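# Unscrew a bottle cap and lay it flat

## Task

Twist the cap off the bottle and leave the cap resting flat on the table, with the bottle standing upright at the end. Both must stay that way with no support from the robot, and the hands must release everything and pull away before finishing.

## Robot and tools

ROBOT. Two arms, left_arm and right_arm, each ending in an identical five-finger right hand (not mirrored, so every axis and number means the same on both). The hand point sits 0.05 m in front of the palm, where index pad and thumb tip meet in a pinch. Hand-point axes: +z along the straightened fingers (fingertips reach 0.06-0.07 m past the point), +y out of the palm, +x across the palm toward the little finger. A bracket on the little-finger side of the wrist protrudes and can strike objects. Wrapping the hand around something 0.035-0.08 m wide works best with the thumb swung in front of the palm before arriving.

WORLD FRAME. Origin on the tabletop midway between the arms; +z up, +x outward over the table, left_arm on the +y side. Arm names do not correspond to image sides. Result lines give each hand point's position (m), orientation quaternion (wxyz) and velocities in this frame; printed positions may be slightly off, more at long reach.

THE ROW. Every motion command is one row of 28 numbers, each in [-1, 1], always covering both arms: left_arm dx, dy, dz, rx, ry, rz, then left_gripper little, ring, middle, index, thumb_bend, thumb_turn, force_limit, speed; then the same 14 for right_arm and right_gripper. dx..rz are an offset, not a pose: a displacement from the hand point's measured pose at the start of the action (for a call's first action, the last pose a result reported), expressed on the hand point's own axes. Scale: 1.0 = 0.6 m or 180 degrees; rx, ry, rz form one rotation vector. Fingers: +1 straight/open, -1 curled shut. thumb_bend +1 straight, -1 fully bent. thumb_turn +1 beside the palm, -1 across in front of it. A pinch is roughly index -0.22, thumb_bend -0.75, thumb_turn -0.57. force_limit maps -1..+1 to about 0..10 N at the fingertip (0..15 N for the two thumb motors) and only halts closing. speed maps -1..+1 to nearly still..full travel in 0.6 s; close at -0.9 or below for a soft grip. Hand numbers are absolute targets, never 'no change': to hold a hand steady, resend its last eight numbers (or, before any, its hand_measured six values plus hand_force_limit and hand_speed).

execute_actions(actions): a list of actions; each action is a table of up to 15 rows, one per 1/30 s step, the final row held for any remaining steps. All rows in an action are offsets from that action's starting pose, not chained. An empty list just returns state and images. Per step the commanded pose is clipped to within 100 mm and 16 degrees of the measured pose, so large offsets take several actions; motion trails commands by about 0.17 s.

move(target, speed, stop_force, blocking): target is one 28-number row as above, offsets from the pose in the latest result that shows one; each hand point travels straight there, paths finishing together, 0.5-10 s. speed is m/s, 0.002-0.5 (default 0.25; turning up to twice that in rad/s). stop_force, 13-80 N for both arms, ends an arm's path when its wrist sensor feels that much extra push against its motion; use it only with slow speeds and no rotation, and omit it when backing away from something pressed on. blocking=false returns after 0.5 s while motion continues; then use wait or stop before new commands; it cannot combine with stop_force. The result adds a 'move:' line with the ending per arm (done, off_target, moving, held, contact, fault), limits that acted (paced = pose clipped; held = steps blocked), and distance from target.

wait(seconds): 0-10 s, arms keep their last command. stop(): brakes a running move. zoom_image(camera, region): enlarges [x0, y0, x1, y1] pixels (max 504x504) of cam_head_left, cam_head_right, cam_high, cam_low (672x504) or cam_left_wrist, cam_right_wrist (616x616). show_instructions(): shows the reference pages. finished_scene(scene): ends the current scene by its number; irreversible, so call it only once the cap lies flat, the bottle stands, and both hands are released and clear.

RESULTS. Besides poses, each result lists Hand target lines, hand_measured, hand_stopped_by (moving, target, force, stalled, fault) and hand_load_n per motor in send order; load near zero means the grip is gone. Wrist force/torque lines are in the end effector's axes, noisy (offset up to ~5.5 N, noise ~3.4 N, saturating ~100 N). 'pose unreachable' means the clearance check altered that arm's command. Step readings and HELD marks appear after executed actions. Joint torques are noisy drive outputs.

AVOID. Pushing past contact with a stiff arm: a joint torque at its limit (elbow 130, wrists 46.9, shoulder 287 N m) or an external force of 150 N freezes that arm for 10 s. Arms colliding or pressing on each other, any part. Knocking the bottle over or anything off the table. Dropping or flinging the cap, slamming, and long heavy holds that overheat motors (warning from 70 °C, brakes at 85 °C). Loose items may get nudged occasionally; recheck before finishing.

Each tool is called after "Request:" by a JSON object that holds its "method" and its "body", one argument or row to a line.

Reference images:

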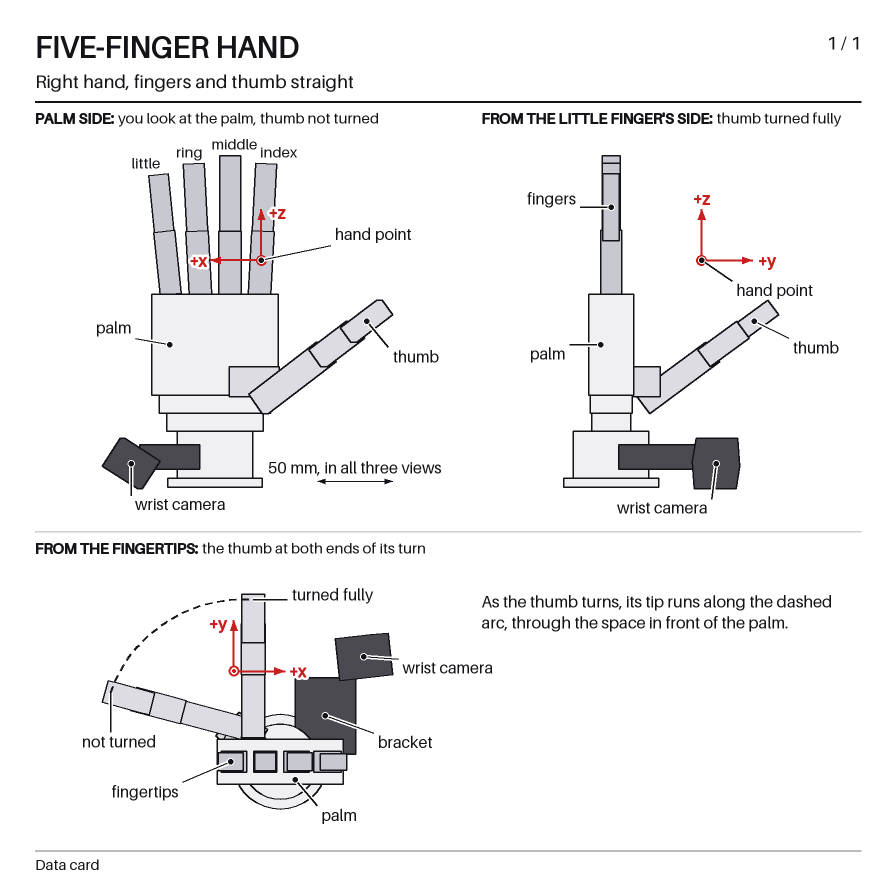

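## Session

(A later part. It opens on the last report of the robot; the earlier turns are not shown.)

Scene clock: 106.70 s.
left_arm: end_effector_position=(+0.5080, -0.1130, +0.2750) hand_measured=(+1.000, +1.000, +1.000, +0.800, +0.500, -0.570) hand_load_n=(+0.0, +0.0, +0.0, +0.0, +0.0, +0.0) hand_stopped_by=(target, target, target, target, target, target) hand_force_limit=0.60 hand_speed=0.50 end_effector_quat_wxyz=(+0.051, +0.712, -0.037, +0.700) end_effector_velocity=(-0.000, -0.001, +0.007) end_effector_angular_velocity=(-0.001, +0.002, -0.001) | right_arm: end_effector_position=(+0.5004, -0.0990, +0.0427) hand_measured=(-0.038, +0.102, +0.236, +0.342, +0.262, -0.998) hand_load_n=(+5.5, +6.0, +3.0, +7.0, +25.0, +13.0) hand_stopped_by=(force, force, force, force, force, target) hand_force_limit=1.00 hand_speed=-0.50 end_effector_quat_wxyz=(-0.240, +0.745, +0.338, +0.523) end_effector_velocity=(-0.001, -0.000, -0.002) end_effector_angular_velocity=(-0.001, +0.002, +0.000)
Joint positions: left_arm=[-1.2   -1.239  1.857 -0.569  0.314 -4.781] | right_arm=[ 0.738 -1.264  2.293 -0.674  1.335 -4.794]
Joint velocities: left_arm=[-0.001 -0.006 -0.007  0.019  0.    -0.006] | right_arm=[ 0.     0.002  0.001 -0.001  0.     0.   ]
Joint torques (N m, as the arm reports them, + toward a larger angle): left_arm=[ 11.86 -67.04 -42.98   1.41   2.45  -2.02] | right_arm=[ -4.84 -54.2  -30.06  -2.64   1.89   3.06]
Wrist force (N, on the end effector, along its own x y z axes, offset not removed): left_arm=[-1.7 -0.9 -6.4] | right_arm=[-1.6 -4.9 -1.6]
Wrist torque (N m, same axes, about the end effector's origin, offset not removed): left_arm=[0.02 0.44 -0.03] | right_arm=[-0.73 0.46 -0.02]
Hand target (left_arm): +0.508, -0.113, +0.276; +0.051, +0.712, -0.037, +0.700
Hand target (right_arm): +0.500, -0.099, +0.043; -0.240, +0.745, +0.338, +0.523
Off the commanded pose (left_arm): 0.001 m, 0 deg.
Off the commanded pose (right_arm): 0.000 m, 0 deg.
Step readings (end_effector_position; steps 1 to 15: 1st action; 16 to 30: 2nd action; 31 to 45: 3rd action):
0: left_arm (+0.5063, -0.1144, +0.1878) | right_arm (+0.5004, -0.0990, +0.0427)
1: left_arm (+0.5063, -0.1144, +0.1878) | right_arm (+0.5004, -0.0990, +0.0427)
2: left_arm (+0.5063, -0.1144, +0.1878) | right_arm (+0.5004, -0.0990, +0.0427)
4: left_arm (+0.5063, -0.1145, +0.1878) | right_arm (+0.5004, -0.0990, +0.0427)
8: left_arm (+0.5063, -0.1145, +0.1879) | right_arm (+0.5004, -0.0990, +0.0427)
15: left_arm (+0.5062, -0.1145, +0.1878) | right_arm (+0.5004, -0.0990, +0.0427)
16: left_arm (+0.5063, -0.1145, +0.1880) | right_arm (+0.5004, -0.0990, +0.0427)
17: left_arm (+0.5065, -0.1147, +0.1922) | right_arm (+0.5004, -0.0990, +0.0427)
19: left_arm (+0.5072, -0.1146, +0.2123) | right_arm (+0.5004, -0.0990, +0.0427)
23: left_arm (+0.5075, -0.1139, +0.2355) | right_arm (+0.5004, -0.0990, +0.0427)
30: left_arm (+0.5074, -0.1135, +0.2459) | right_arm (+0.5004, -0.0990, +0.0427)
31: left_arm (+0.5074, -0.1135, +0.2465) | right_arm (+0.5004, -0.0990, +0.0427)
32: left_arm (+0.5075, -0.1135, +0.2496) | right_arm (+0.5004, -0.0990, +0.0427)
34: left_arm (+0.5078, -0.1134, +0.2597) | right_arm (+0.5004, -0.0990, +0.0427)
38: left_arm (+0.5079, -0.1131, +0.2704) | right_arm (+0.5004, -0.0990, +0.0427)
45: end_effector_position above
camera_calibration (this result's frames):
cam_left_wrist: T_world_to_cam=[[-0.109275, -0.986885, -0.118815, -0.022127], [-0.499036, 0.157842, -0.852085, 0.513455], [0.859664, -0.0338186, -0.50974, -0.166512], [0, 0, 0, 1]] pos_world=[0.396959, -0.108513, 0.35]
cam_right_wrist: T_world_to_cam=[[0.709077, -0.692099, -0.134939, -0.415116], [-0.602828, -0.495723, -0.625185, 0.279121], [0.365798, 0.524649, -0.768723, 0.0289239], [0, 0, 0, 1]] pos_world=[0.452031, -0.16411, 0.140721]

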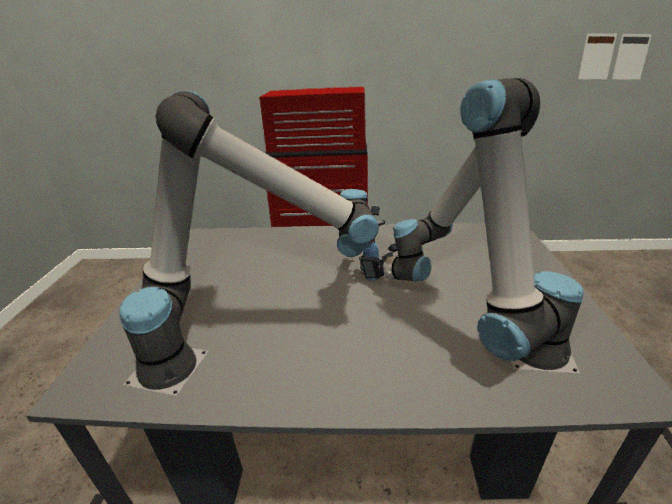

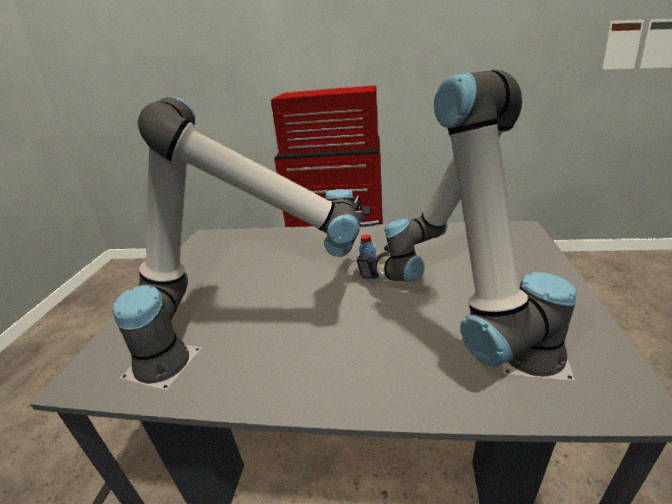

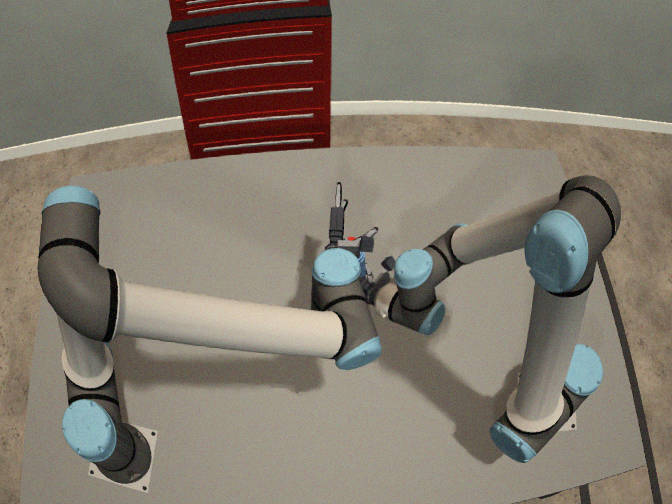

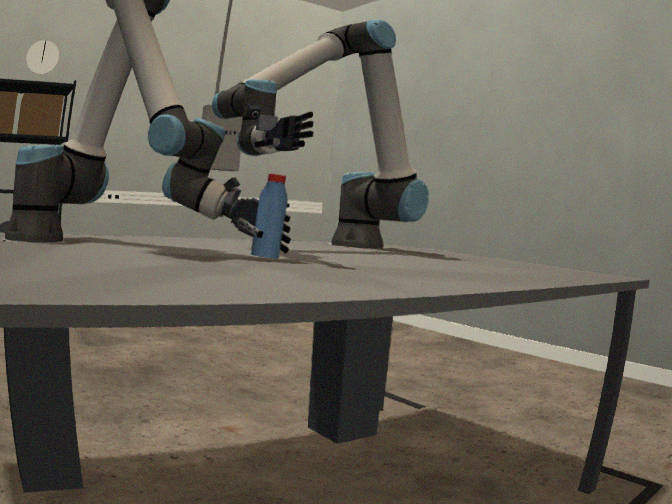

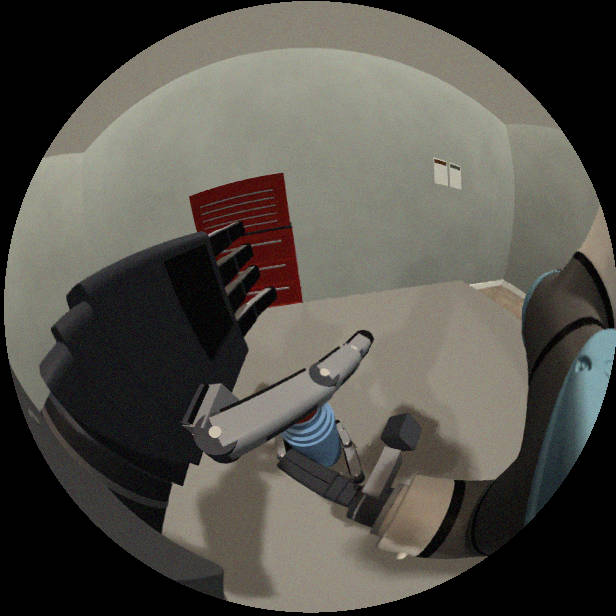

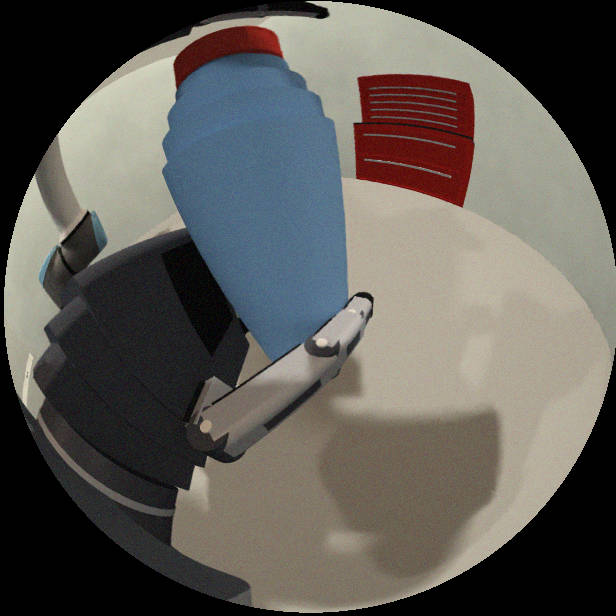

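Request:
{"method": "move", "body": {
  "target": [0,-0.01,-0.043,-0.4,0,0,1,1,1,0.6,0.6,-1,0.6,0.5, 0,0,0,0,0,0,-1,-1,-1,-1,-1,-1,1,-0.5],
  "speed": 0.4
}}

Request:
{"method": "move", "body": {
  "target": [-0.148,0.008,0.016,0,0,0,1,1,1,0.6,0.6,-1,0.6,0.5, 0,0,0,0,0,0,-1,-1,-1,-1,-1,-1,1,-0.5],
  "speed": 0.15
}}

Request:
{"method": "execute_actions", "body": {
  "actions": [
    [[0,0,0,0,0,0,1,1,1,-1,0.6,-1,1,-0.3, 0,0,0,0,0,0,-1,-1,-1,-1,-1,-1,1,-0.5]],
    [[0,0,0,0,0,0,1,1,1,-1,0.6,-1,1,-0.3, 0,0,0,0,0,0,-1,-1,-1,-1,-1,-1,1,-0.5]],
    [[0,0,0,0,0,0,1,1,1,-1,-1,-1,1,-0.3, 0,0,0,0,0,0,-1,-1,-1,-1,-1,-1,1,-0.5]],
    [[0,0,0,0,0,0,1,1,1,-1,-1,-1,1,-0.3, 0,0,0,0,0,0,-1,-1,-1,-1,-1,-1,1,-0.5]],
    [[0,0,0,0,0,0,1,1,1,-1,-1,-1,1,-0.3, 0,0,0,0,0,0,-1,-1,-1,-1,-1,-1,1,-0.5]]
  ]
}}

Scene clock: 109.53 s.
left_arm: end_effector_position=(+0.4830, -0.1039, +0.2753) hand_measured=(+1.000, +1.000, +1.000, +0.600, +0.600, -1.000) hand_load_n=(+0.0, +0.0, +0.0, +0.0, +0.0, +0.0) hand_stopped_by=(target, target, target, target, target, target) hand_force_limit=0.60 hand_speed=0.50 end_effector_quat_wxyz=(+0.459, +0.546, -0.441, +0.544) end_effector_velocity=(-0.001, -0.001, +0.002) end_effector_angular_velocity=(-0.002, -0.001, -0.015) | right_arm: end_effector_position=(+0.5004, -0.0990, +0.0427) hand_measured=(-0.038, +0.102, +0.236, +0.342, +0.262, -0.998) hand_load_n=(+5.5, +6.0, +3.0, +7.0, +25.0, +13.0) hand_stopped_by=(force, force, force, force, force, target) hand_force_limit=1.00 hand_speed=-0.50 end_effector_quat_wxyz=(-0.240, +0.745, +0.338, +0.523) end_effector_velocity=(+0.001, +0.000, -0.000) end_effector_angular_velocity=(-0.000, +0.000, -0.000)
Joint positions: left_arm=[-0.746 -1.239  1.874 -0.651  2.022 -4.741] | right_arm=[ 0.738 -1.264  2.293 -0.674  1.335 -4.794]
Joint velocities: left_arm=[ 0.003  0.002 -0.007  0.002  0.018 -0.   ] | right_arm=[-0.     0.001 -0.001  0.    -0.     0.   ]
Joint torques (N m, as the arm reports them, + toward a larger angle): left_arm=[ 13.74 -51.37 -44.75   0.17   2.64  -2.05] | right_arm=[ -3.98 -55.81 -29.06  -2.32   2.13   3.2 ]
Wrist force (N, on the end effector, along its own x y z axes, offset not removed): left_arm=[-1.7 -0.4 -4.7] | right_arm=[-2.7 3.4 0.3]
Wrist torque (N m, same axes, about the end effector's origin, offset not removed): left_arm=[0.14 0.43 -0.03] | right_arm=[0.23 0.60 0.09]
Hand target (left_arm): +0.483, -0.104, +0.275; +0.460, +0.546, -0.441, +0.544
Hand target (right_arm): +0.500, -0.099, +0.043; -0.240, +0.745, +0.338, +0.523
Off the commanded pose (left_arm): 0.000 m, 0 deg.
Off the commanded pose (right_arm): 0.000 m, 0 deg.
move: done
camera_calibration (this result's frames):
cam_left_wrist: T_world_to_cam=[[-0.971397, -0.20647, -0.117296, 0.481274], [-0.00125596, 0.498416, -0.866937, 0.298869], [0.237458, -0.841993, -0.484419, 0.0649424], [0, 0, 0, 1]] pos_world=[0.452463, 0.00508857, 0.347012]
cam_right_wrist: T_world_to_cam=[[0.709077, -0.692099, -0.134939, -0.415116], [-0.602828, -0.495723, -0.625185, 0.279121], [0.365798, 0.524649, -0.768723, 0.028924], [0, 0, 0, 1]] pos_world=[0.452031, -0.16411, 0.140721]

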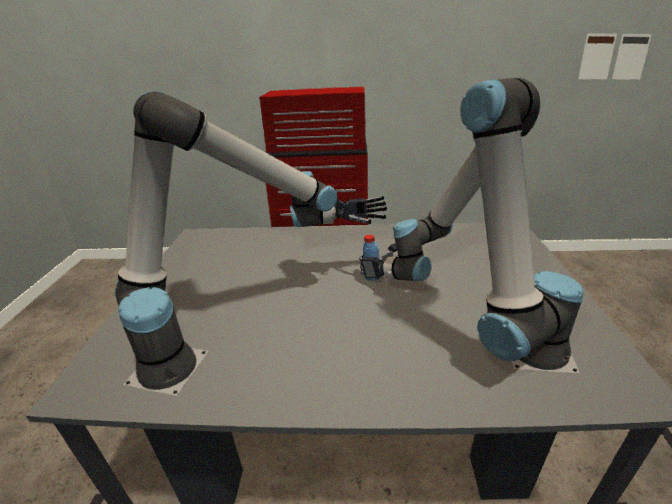

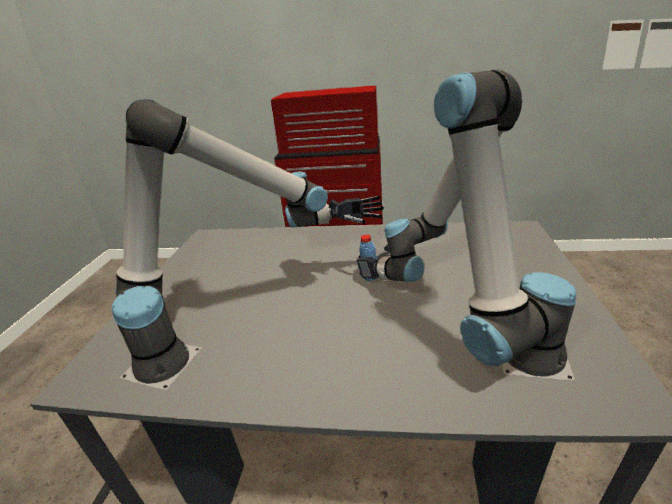

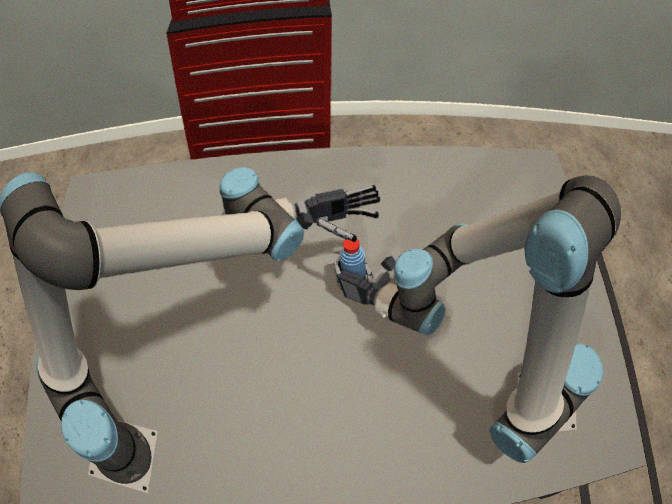

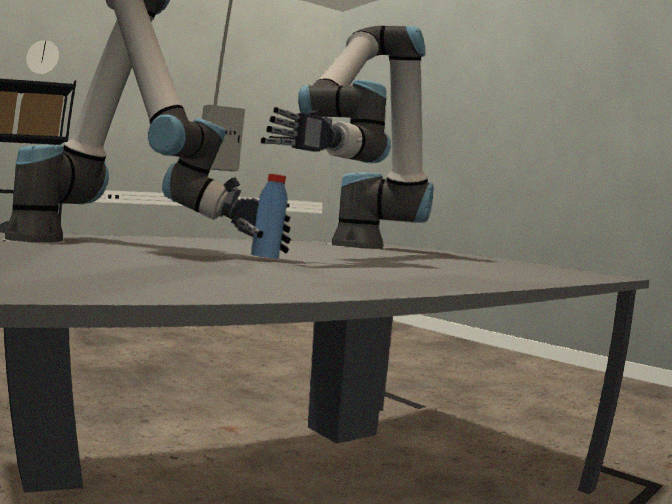

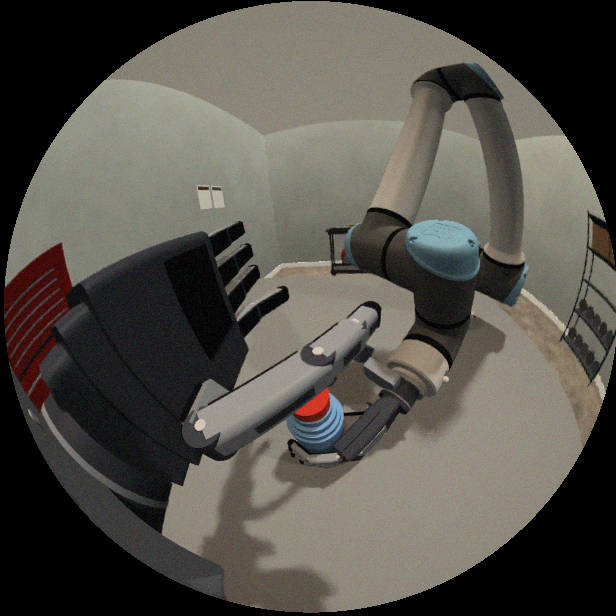

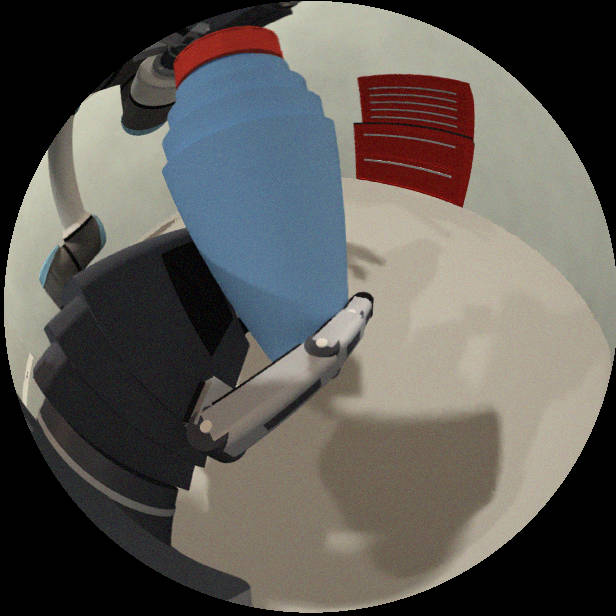

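Scene clock: 110.70 s.
left_arm: end_effector_position=(+0.4786, -0.1157, +0.1872) hand_measured=(+1.000, +1.000, +1.000, +0.600, +0.600, -1.000) hand_load_n=(+0.0, +0.0, +0.0, +0.0, +0.0, +0.0) hand_stopped_by=(target, target, target, target, target, target) hand_force_limit=0.60 hand_speed=0.50 end_effector_quat_wxyz=(+0.459, +0.546, -0.441, +0.544) end_effector_velocity=(+0.000, -0.001, -0.002) end_effector_angular_velocity=(-0.002, -0.001, +0.000) | right_arm: end_effector_position=(+0.5004, -0.0990, +0.0427) hand_measured=(-0.038, +0.102, +0.236, +0.342, +0.262, -0.998) hand_load_n=(+5.5, +6.0, +3.0, +7.0, +25.0, +13.0) hand_stopped_by=(force, force, force, force, force, target) hand_force_limit=1.00 hand_speed=-0.50 end_effector_quat_wxyz=(-0.240, +0.745, +0.338, +0.523) end_effector_velocity=(+0.001, +0.001, -0.000) end_effector_angular_velocity=(+0.000, -0.001, -0.000)
Joint positions: left_arm=[-0.762 -1.135  1.918 -0.799  2.006 -4.741] | right_arm=[ 0.738 -1.264  2.293 -0.674  1.335 -4.794]
Joint velocities: left_arm=[-0.001  0.003 -0.    -0.005 -0.001 -0.   ] | right_arm=[-0.     0.002 -0.002 -0.001  0.    -0.   ]
Joint torques (N m, as the arm reports them, + toward a larger angle): left_arm=[-10.01 -58.2  -23.24  -3.38  -2.78  -2.27] | right_arm=[ -4.69 -53.59 -30.06  -2.66   1.86   2.88]
Wrist force (N, on the end effector, along its own x y z axes, offset not removed): left_arm=[1.0 -1.3 -3.9] | right_arm=[0.8 -2.2 -1.6]
Wrist torque (N m, same axes, about the end effector's origin, offset not removed): left_arm=[-0.15 -0.06 0.03] | right_arm=[-0.35 0.08 0.25]
Hand target (left_arm): +0.479, -0.116, +0.187; +0.459, +0.546, -0.441, +0.544
Hand target (right_arm): +0.500, -0.099, +0.043; -0.240, +0.745, +0.338, +0.523
Off the commanded pose (left_arm): 0.000 m, 0 deg.
Off the commanded pose (right_arm): 0.000 m, 0 deg.
move: done
camera_calibration (this result's frames):
cam_left_wrist: T_world_to_cam=[[-0.971397, -0.206459, -0.117315, 0.464168], [-0.00124438, 0.498458, -0.866913, 0.228349], [0.237458, -0.841971, -0.484458, 0.0133852], [0, 0, 0, 1]] pos_world=[0.447997, -0.00672096, 0.258897]
cam_right_wrist: T_world_to_cam=[[0.709077, -0.692099, -0.134939, -0.415116], [-0.602828, -0.495723, -0.625185, 0.279121], [0.365798, 0.524649, -0.768723, 0.028924], [0, 0, 0, 1]] pos_world=[0.452031, -0.16411, 0.140721]

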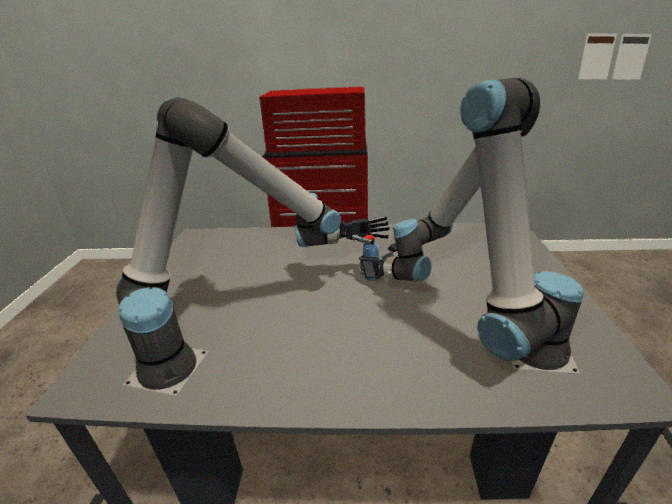

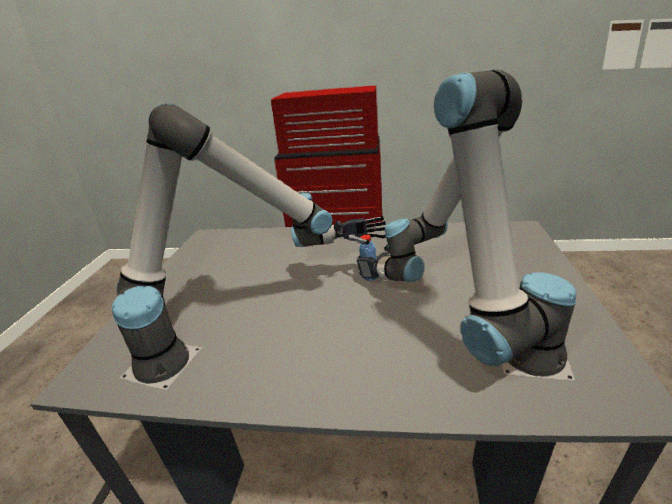

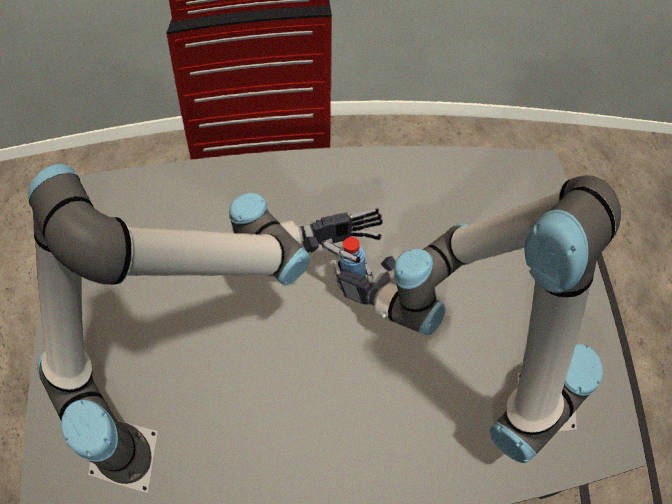

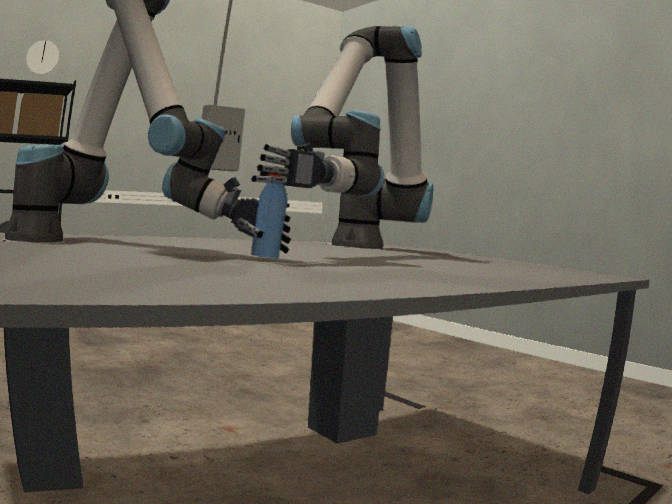

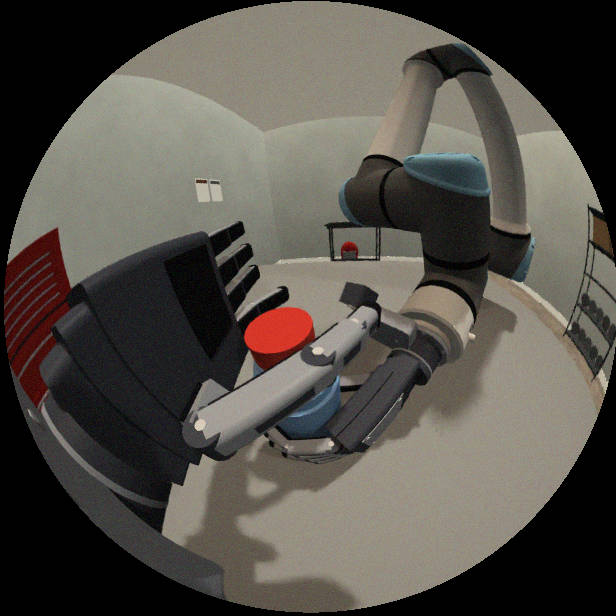

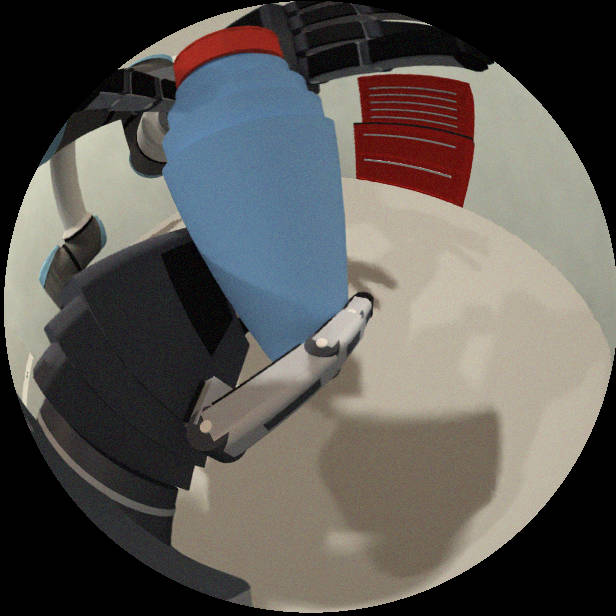

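Scene clock: 113.20 s.
left_arm: end_effector_position=(+0.4785, -0.1158, +0.1872) hand_measured=(+1.000, +1.000, +1.000, -0.436, -0.290, -1.000) hand_load_n=(+0.0, +0.0, +0.0, +13.0, +14.5, +0.0) hand_stopped_by=(target, target, target, force, force, target) hand_force_limit=1.00 hand_speed=-0.30 end_effector_quat_wxyz=(+0.459, +0.546, -0.441, +0.544) end_effector_velocity=(+0.000, -0.000, +0.001) end_effector_angular_velocity=(-0.001, -0.001, +0.000) | right_arm: end_effector_position=(+0.5004, -0.0990, +0.0427) hand_measured=(-0.038, +0.102, +0.236, +0.342, +0.262, -1.000) hand_load_n=(+14.0, +9.5, +2.0, +2.5, +25.5, +4.5) hand_stopped_by=(force, force, force, force, force, target) hand_force_limit=1.00 hand_speed=-0.50 end_effector_quat_wxyz=(-0.240, +0.745, +0.338, +0.523) end_effector_velocity=(+0.001, +0.001, +0.001) end_effector_angular_velocity=(+0.001, -0.001, +0.000)
Joint positions: left_arm=[-0.762 -1.135  1.918 -0.799  2.006 -4.741] | right_arm=[ 0.738 -1.264  2.293 -0.674  1.335 -4.794]
Joint velocities: left_arm=[ 0.    -0.    -0.    -0.001 -0.    -0.   ] | right_arm=[-0.    -0.001 -0.001  0.    -0.    -0.   ]
Joint torques (N m, as the arm reports them, + toward a larger angle): left_arm=[ -2.01 -69.35 -26.12  -0.51  -2.09  -1.5 ] | right_arm=[ -5.52 -56.52 -30.24  -2.42   2.2    3.06]
Wrist force (N, on the end effector, along its own x y z axes, offset not removed): left_arm=[2.5 2.7 14.4] | right_arm=[-3.0 -12.6 15.1]
Wrist torque (N m, same axes, about the end effector's origin, offset not removed): left_arm=[-0.15 0.20 0.15] | right_arm=[-0.89 -0.88 -1.56]
Hand target (left_arm): +0.479, -0.116, +0.187; +0.459, +0.546, -0.441, +0.544
Hand target (right_arm): +0.500, -0.099, +0.043; -0.240, +0.745, +0.338, +0.523
Off the commanded pose (left_arm): 0.000 m, 0 deg.
Off the commanded pose (right_arm): 0.000 m, 0 deg.
Step readings (end_effector_position; steps 1 to 15: 1st action; 16 to 30: 2nd action; 31 to 45: 3rd action; 46 to 60: 4th action; 61 to 75: 5th action):
0: left_arm (+0.4786, -0.1157, +0.1872) | right_arm (+0.5004, -0.0990, +0.0427)
1: left_arm (+0.4786, -0.1158, +0.1871) | right_arm (+0.5004, -0.0990, +0.0427)
2: left_arm (+0.4786, -0.1158, +0.1871) | right_arm (+0.5004, -0.0990, +0.0427)
4: left_arm (+0.4786, -0.1158, +0.1871) | right_arm (+0.5004, -0.0990, +0.0427)
8: left_arm (+0.4786, -0.1158, +0.1871) | right_arm (+0.5004, -0.0990, +0.0427)
15: left_arm (+0.4786, -0.1158, +0.1872) | right_arm (+0.5004, -0.0990, +0.0427)
16: left_arm (+0.4786, -0.1158, +0.1872) | right_arm (+0.5004, -0.0990, +0.0427)
17: left_arm (+0.4786, -0.1158, +0.1872) | right_arm (+0.5004, -0.0990, +0.0427)
19: left_arm (+0.4786, -0.1158, +0.1872) | right_arm (+0.5004, -0.0990, +0.0427)
23: left_arm (+0.4786, -0.1158, +0.1872) | right_arm (+0.5004, -0.0990, +0.0427)
30: left_arm (+0.4785, -0.1158, +0.1872) | right_arm (+0.5004, -0.0990, +0.0427)
31: left_arm (+0.4785, -0.1158, +0.1872) | right_arm (+0.5004, -0.0990, +0.0427)
32: left_arm (+0.4785, -0.1158, +0.1872) | right_arm (+0.5004, -0.0990, +0.0427)
34: left_arm (+0.4785, -0.1158, +0.1872) | right_arm (+0.5004, -0.0990, +0.0427)
38: left_arm (+0.4785, -0.1158, +0.1872) | right_arm (+0.5004, -0.0990, +0.0427)
45: left_arm (+0.4785, -0.1158, +0.1872) | right_arm (+0.5004, -0.0990, +0.0427)
46: left_arm (+0.4785, -0.1158, +0.1872) | right_arm (+0.5004, -0.0990, +0.0427)
47: left_arm (+0.4785, -0.1158, +0.1872) | right_arm (+0.5004, -0.0990, +0.0427)
49: left_arm (+0.4785, -0.1158, +0.1872) | right_arm (+0.5004, -0.0990, +0.0427)
53: left_arm (+0.4785, -0.1158, +0.1872) | right_arm (+0.5004, -0.0990, +0.0427)
60: left_arm (+0.4785, -0.1158, +0.1872) | right_arm (+0.5004, -0.0990, +0.0427)
61: left_arm (+0.4785, -0.1158, +0.1872) | right_arm (+0.5004, -0.0990, +0.0427)
62: left_arm (+0.4785, -0.1158, +0.1872) | right_arm (+0.5004, -0.0990, +0.0427)
64: left_arm (+0.4785, -0.1158, +0.1872) | right_arm (+0.5004, -0.0990, +0.0427)
68: left_arm (+0.4785, -0.1158, +0.1872) | right_arm (+0.5004, -0.0990, +0.0427)
75: end_effector_position above
camera_calibration (this result's frames):
cam_left_wrist: T_world_to_cam=[[-0.971406, -0.20641, -0.117322, 0.464122], [-0.00120377, 0.498423, -0.866933, 0.228333], [0.23742, -0.842003, -0.484419, 0.013363], [0, 0, 0, 1]] pos_world=[0.447953, -0.00675518, 0.258875]
cam_right_wrist: T_world_to_cam=[[0.709077, -0.6921, -0.134939, -0.415116], [-0.602828, -0.495723, -0.625185, 0.279121], [0.365798, 0.524649, -0.768723, 0.0289239], [0, 0, 0, 1]] pos_world=[0.452031, -0.16411, 0.140721]

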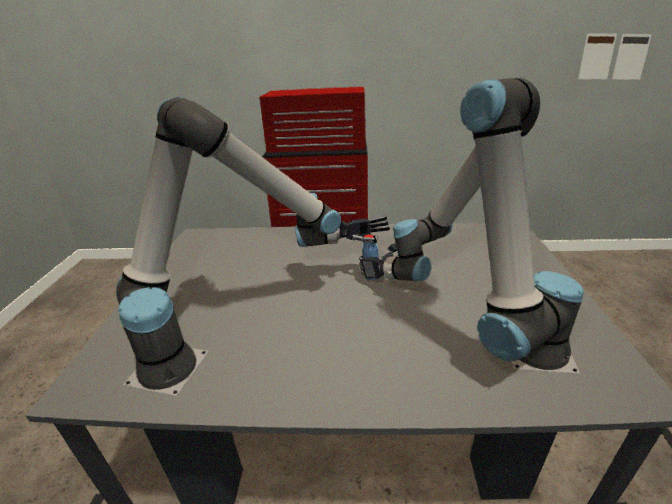

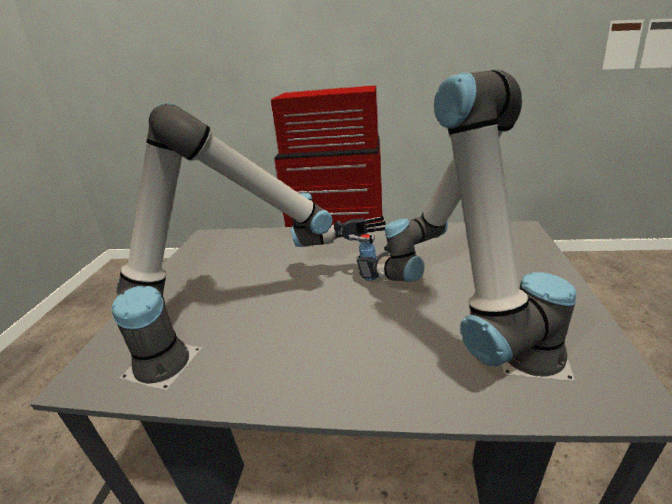

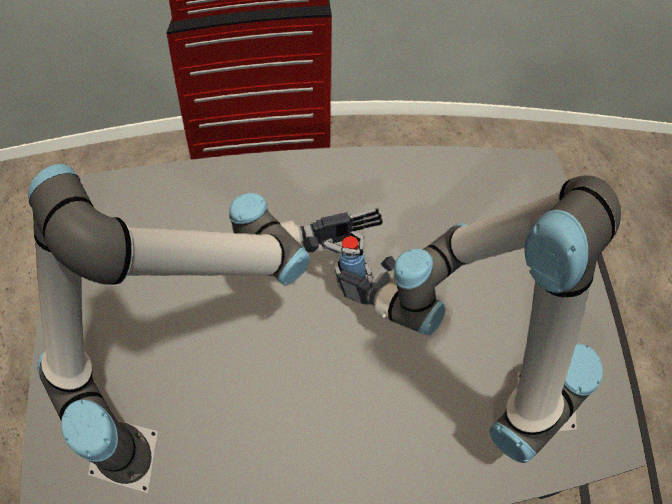

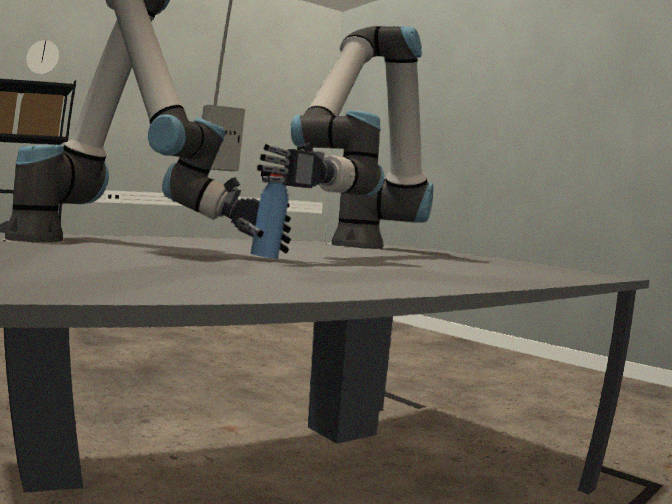

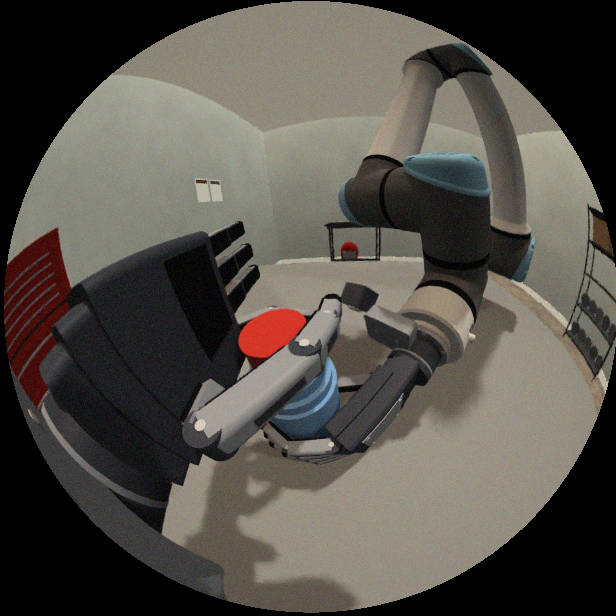

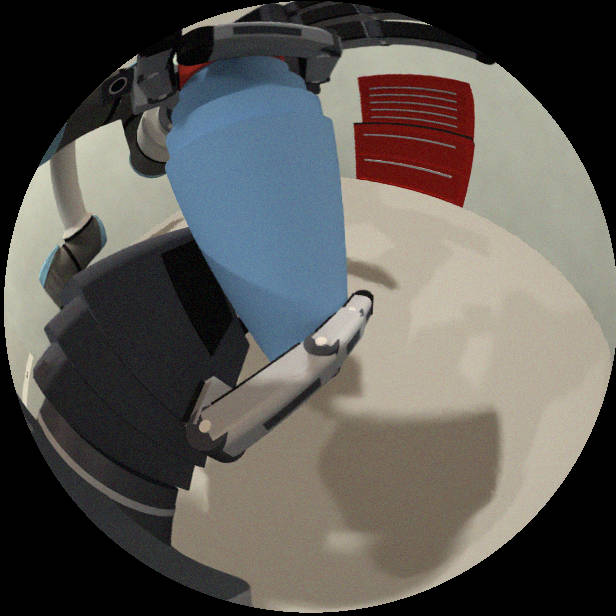

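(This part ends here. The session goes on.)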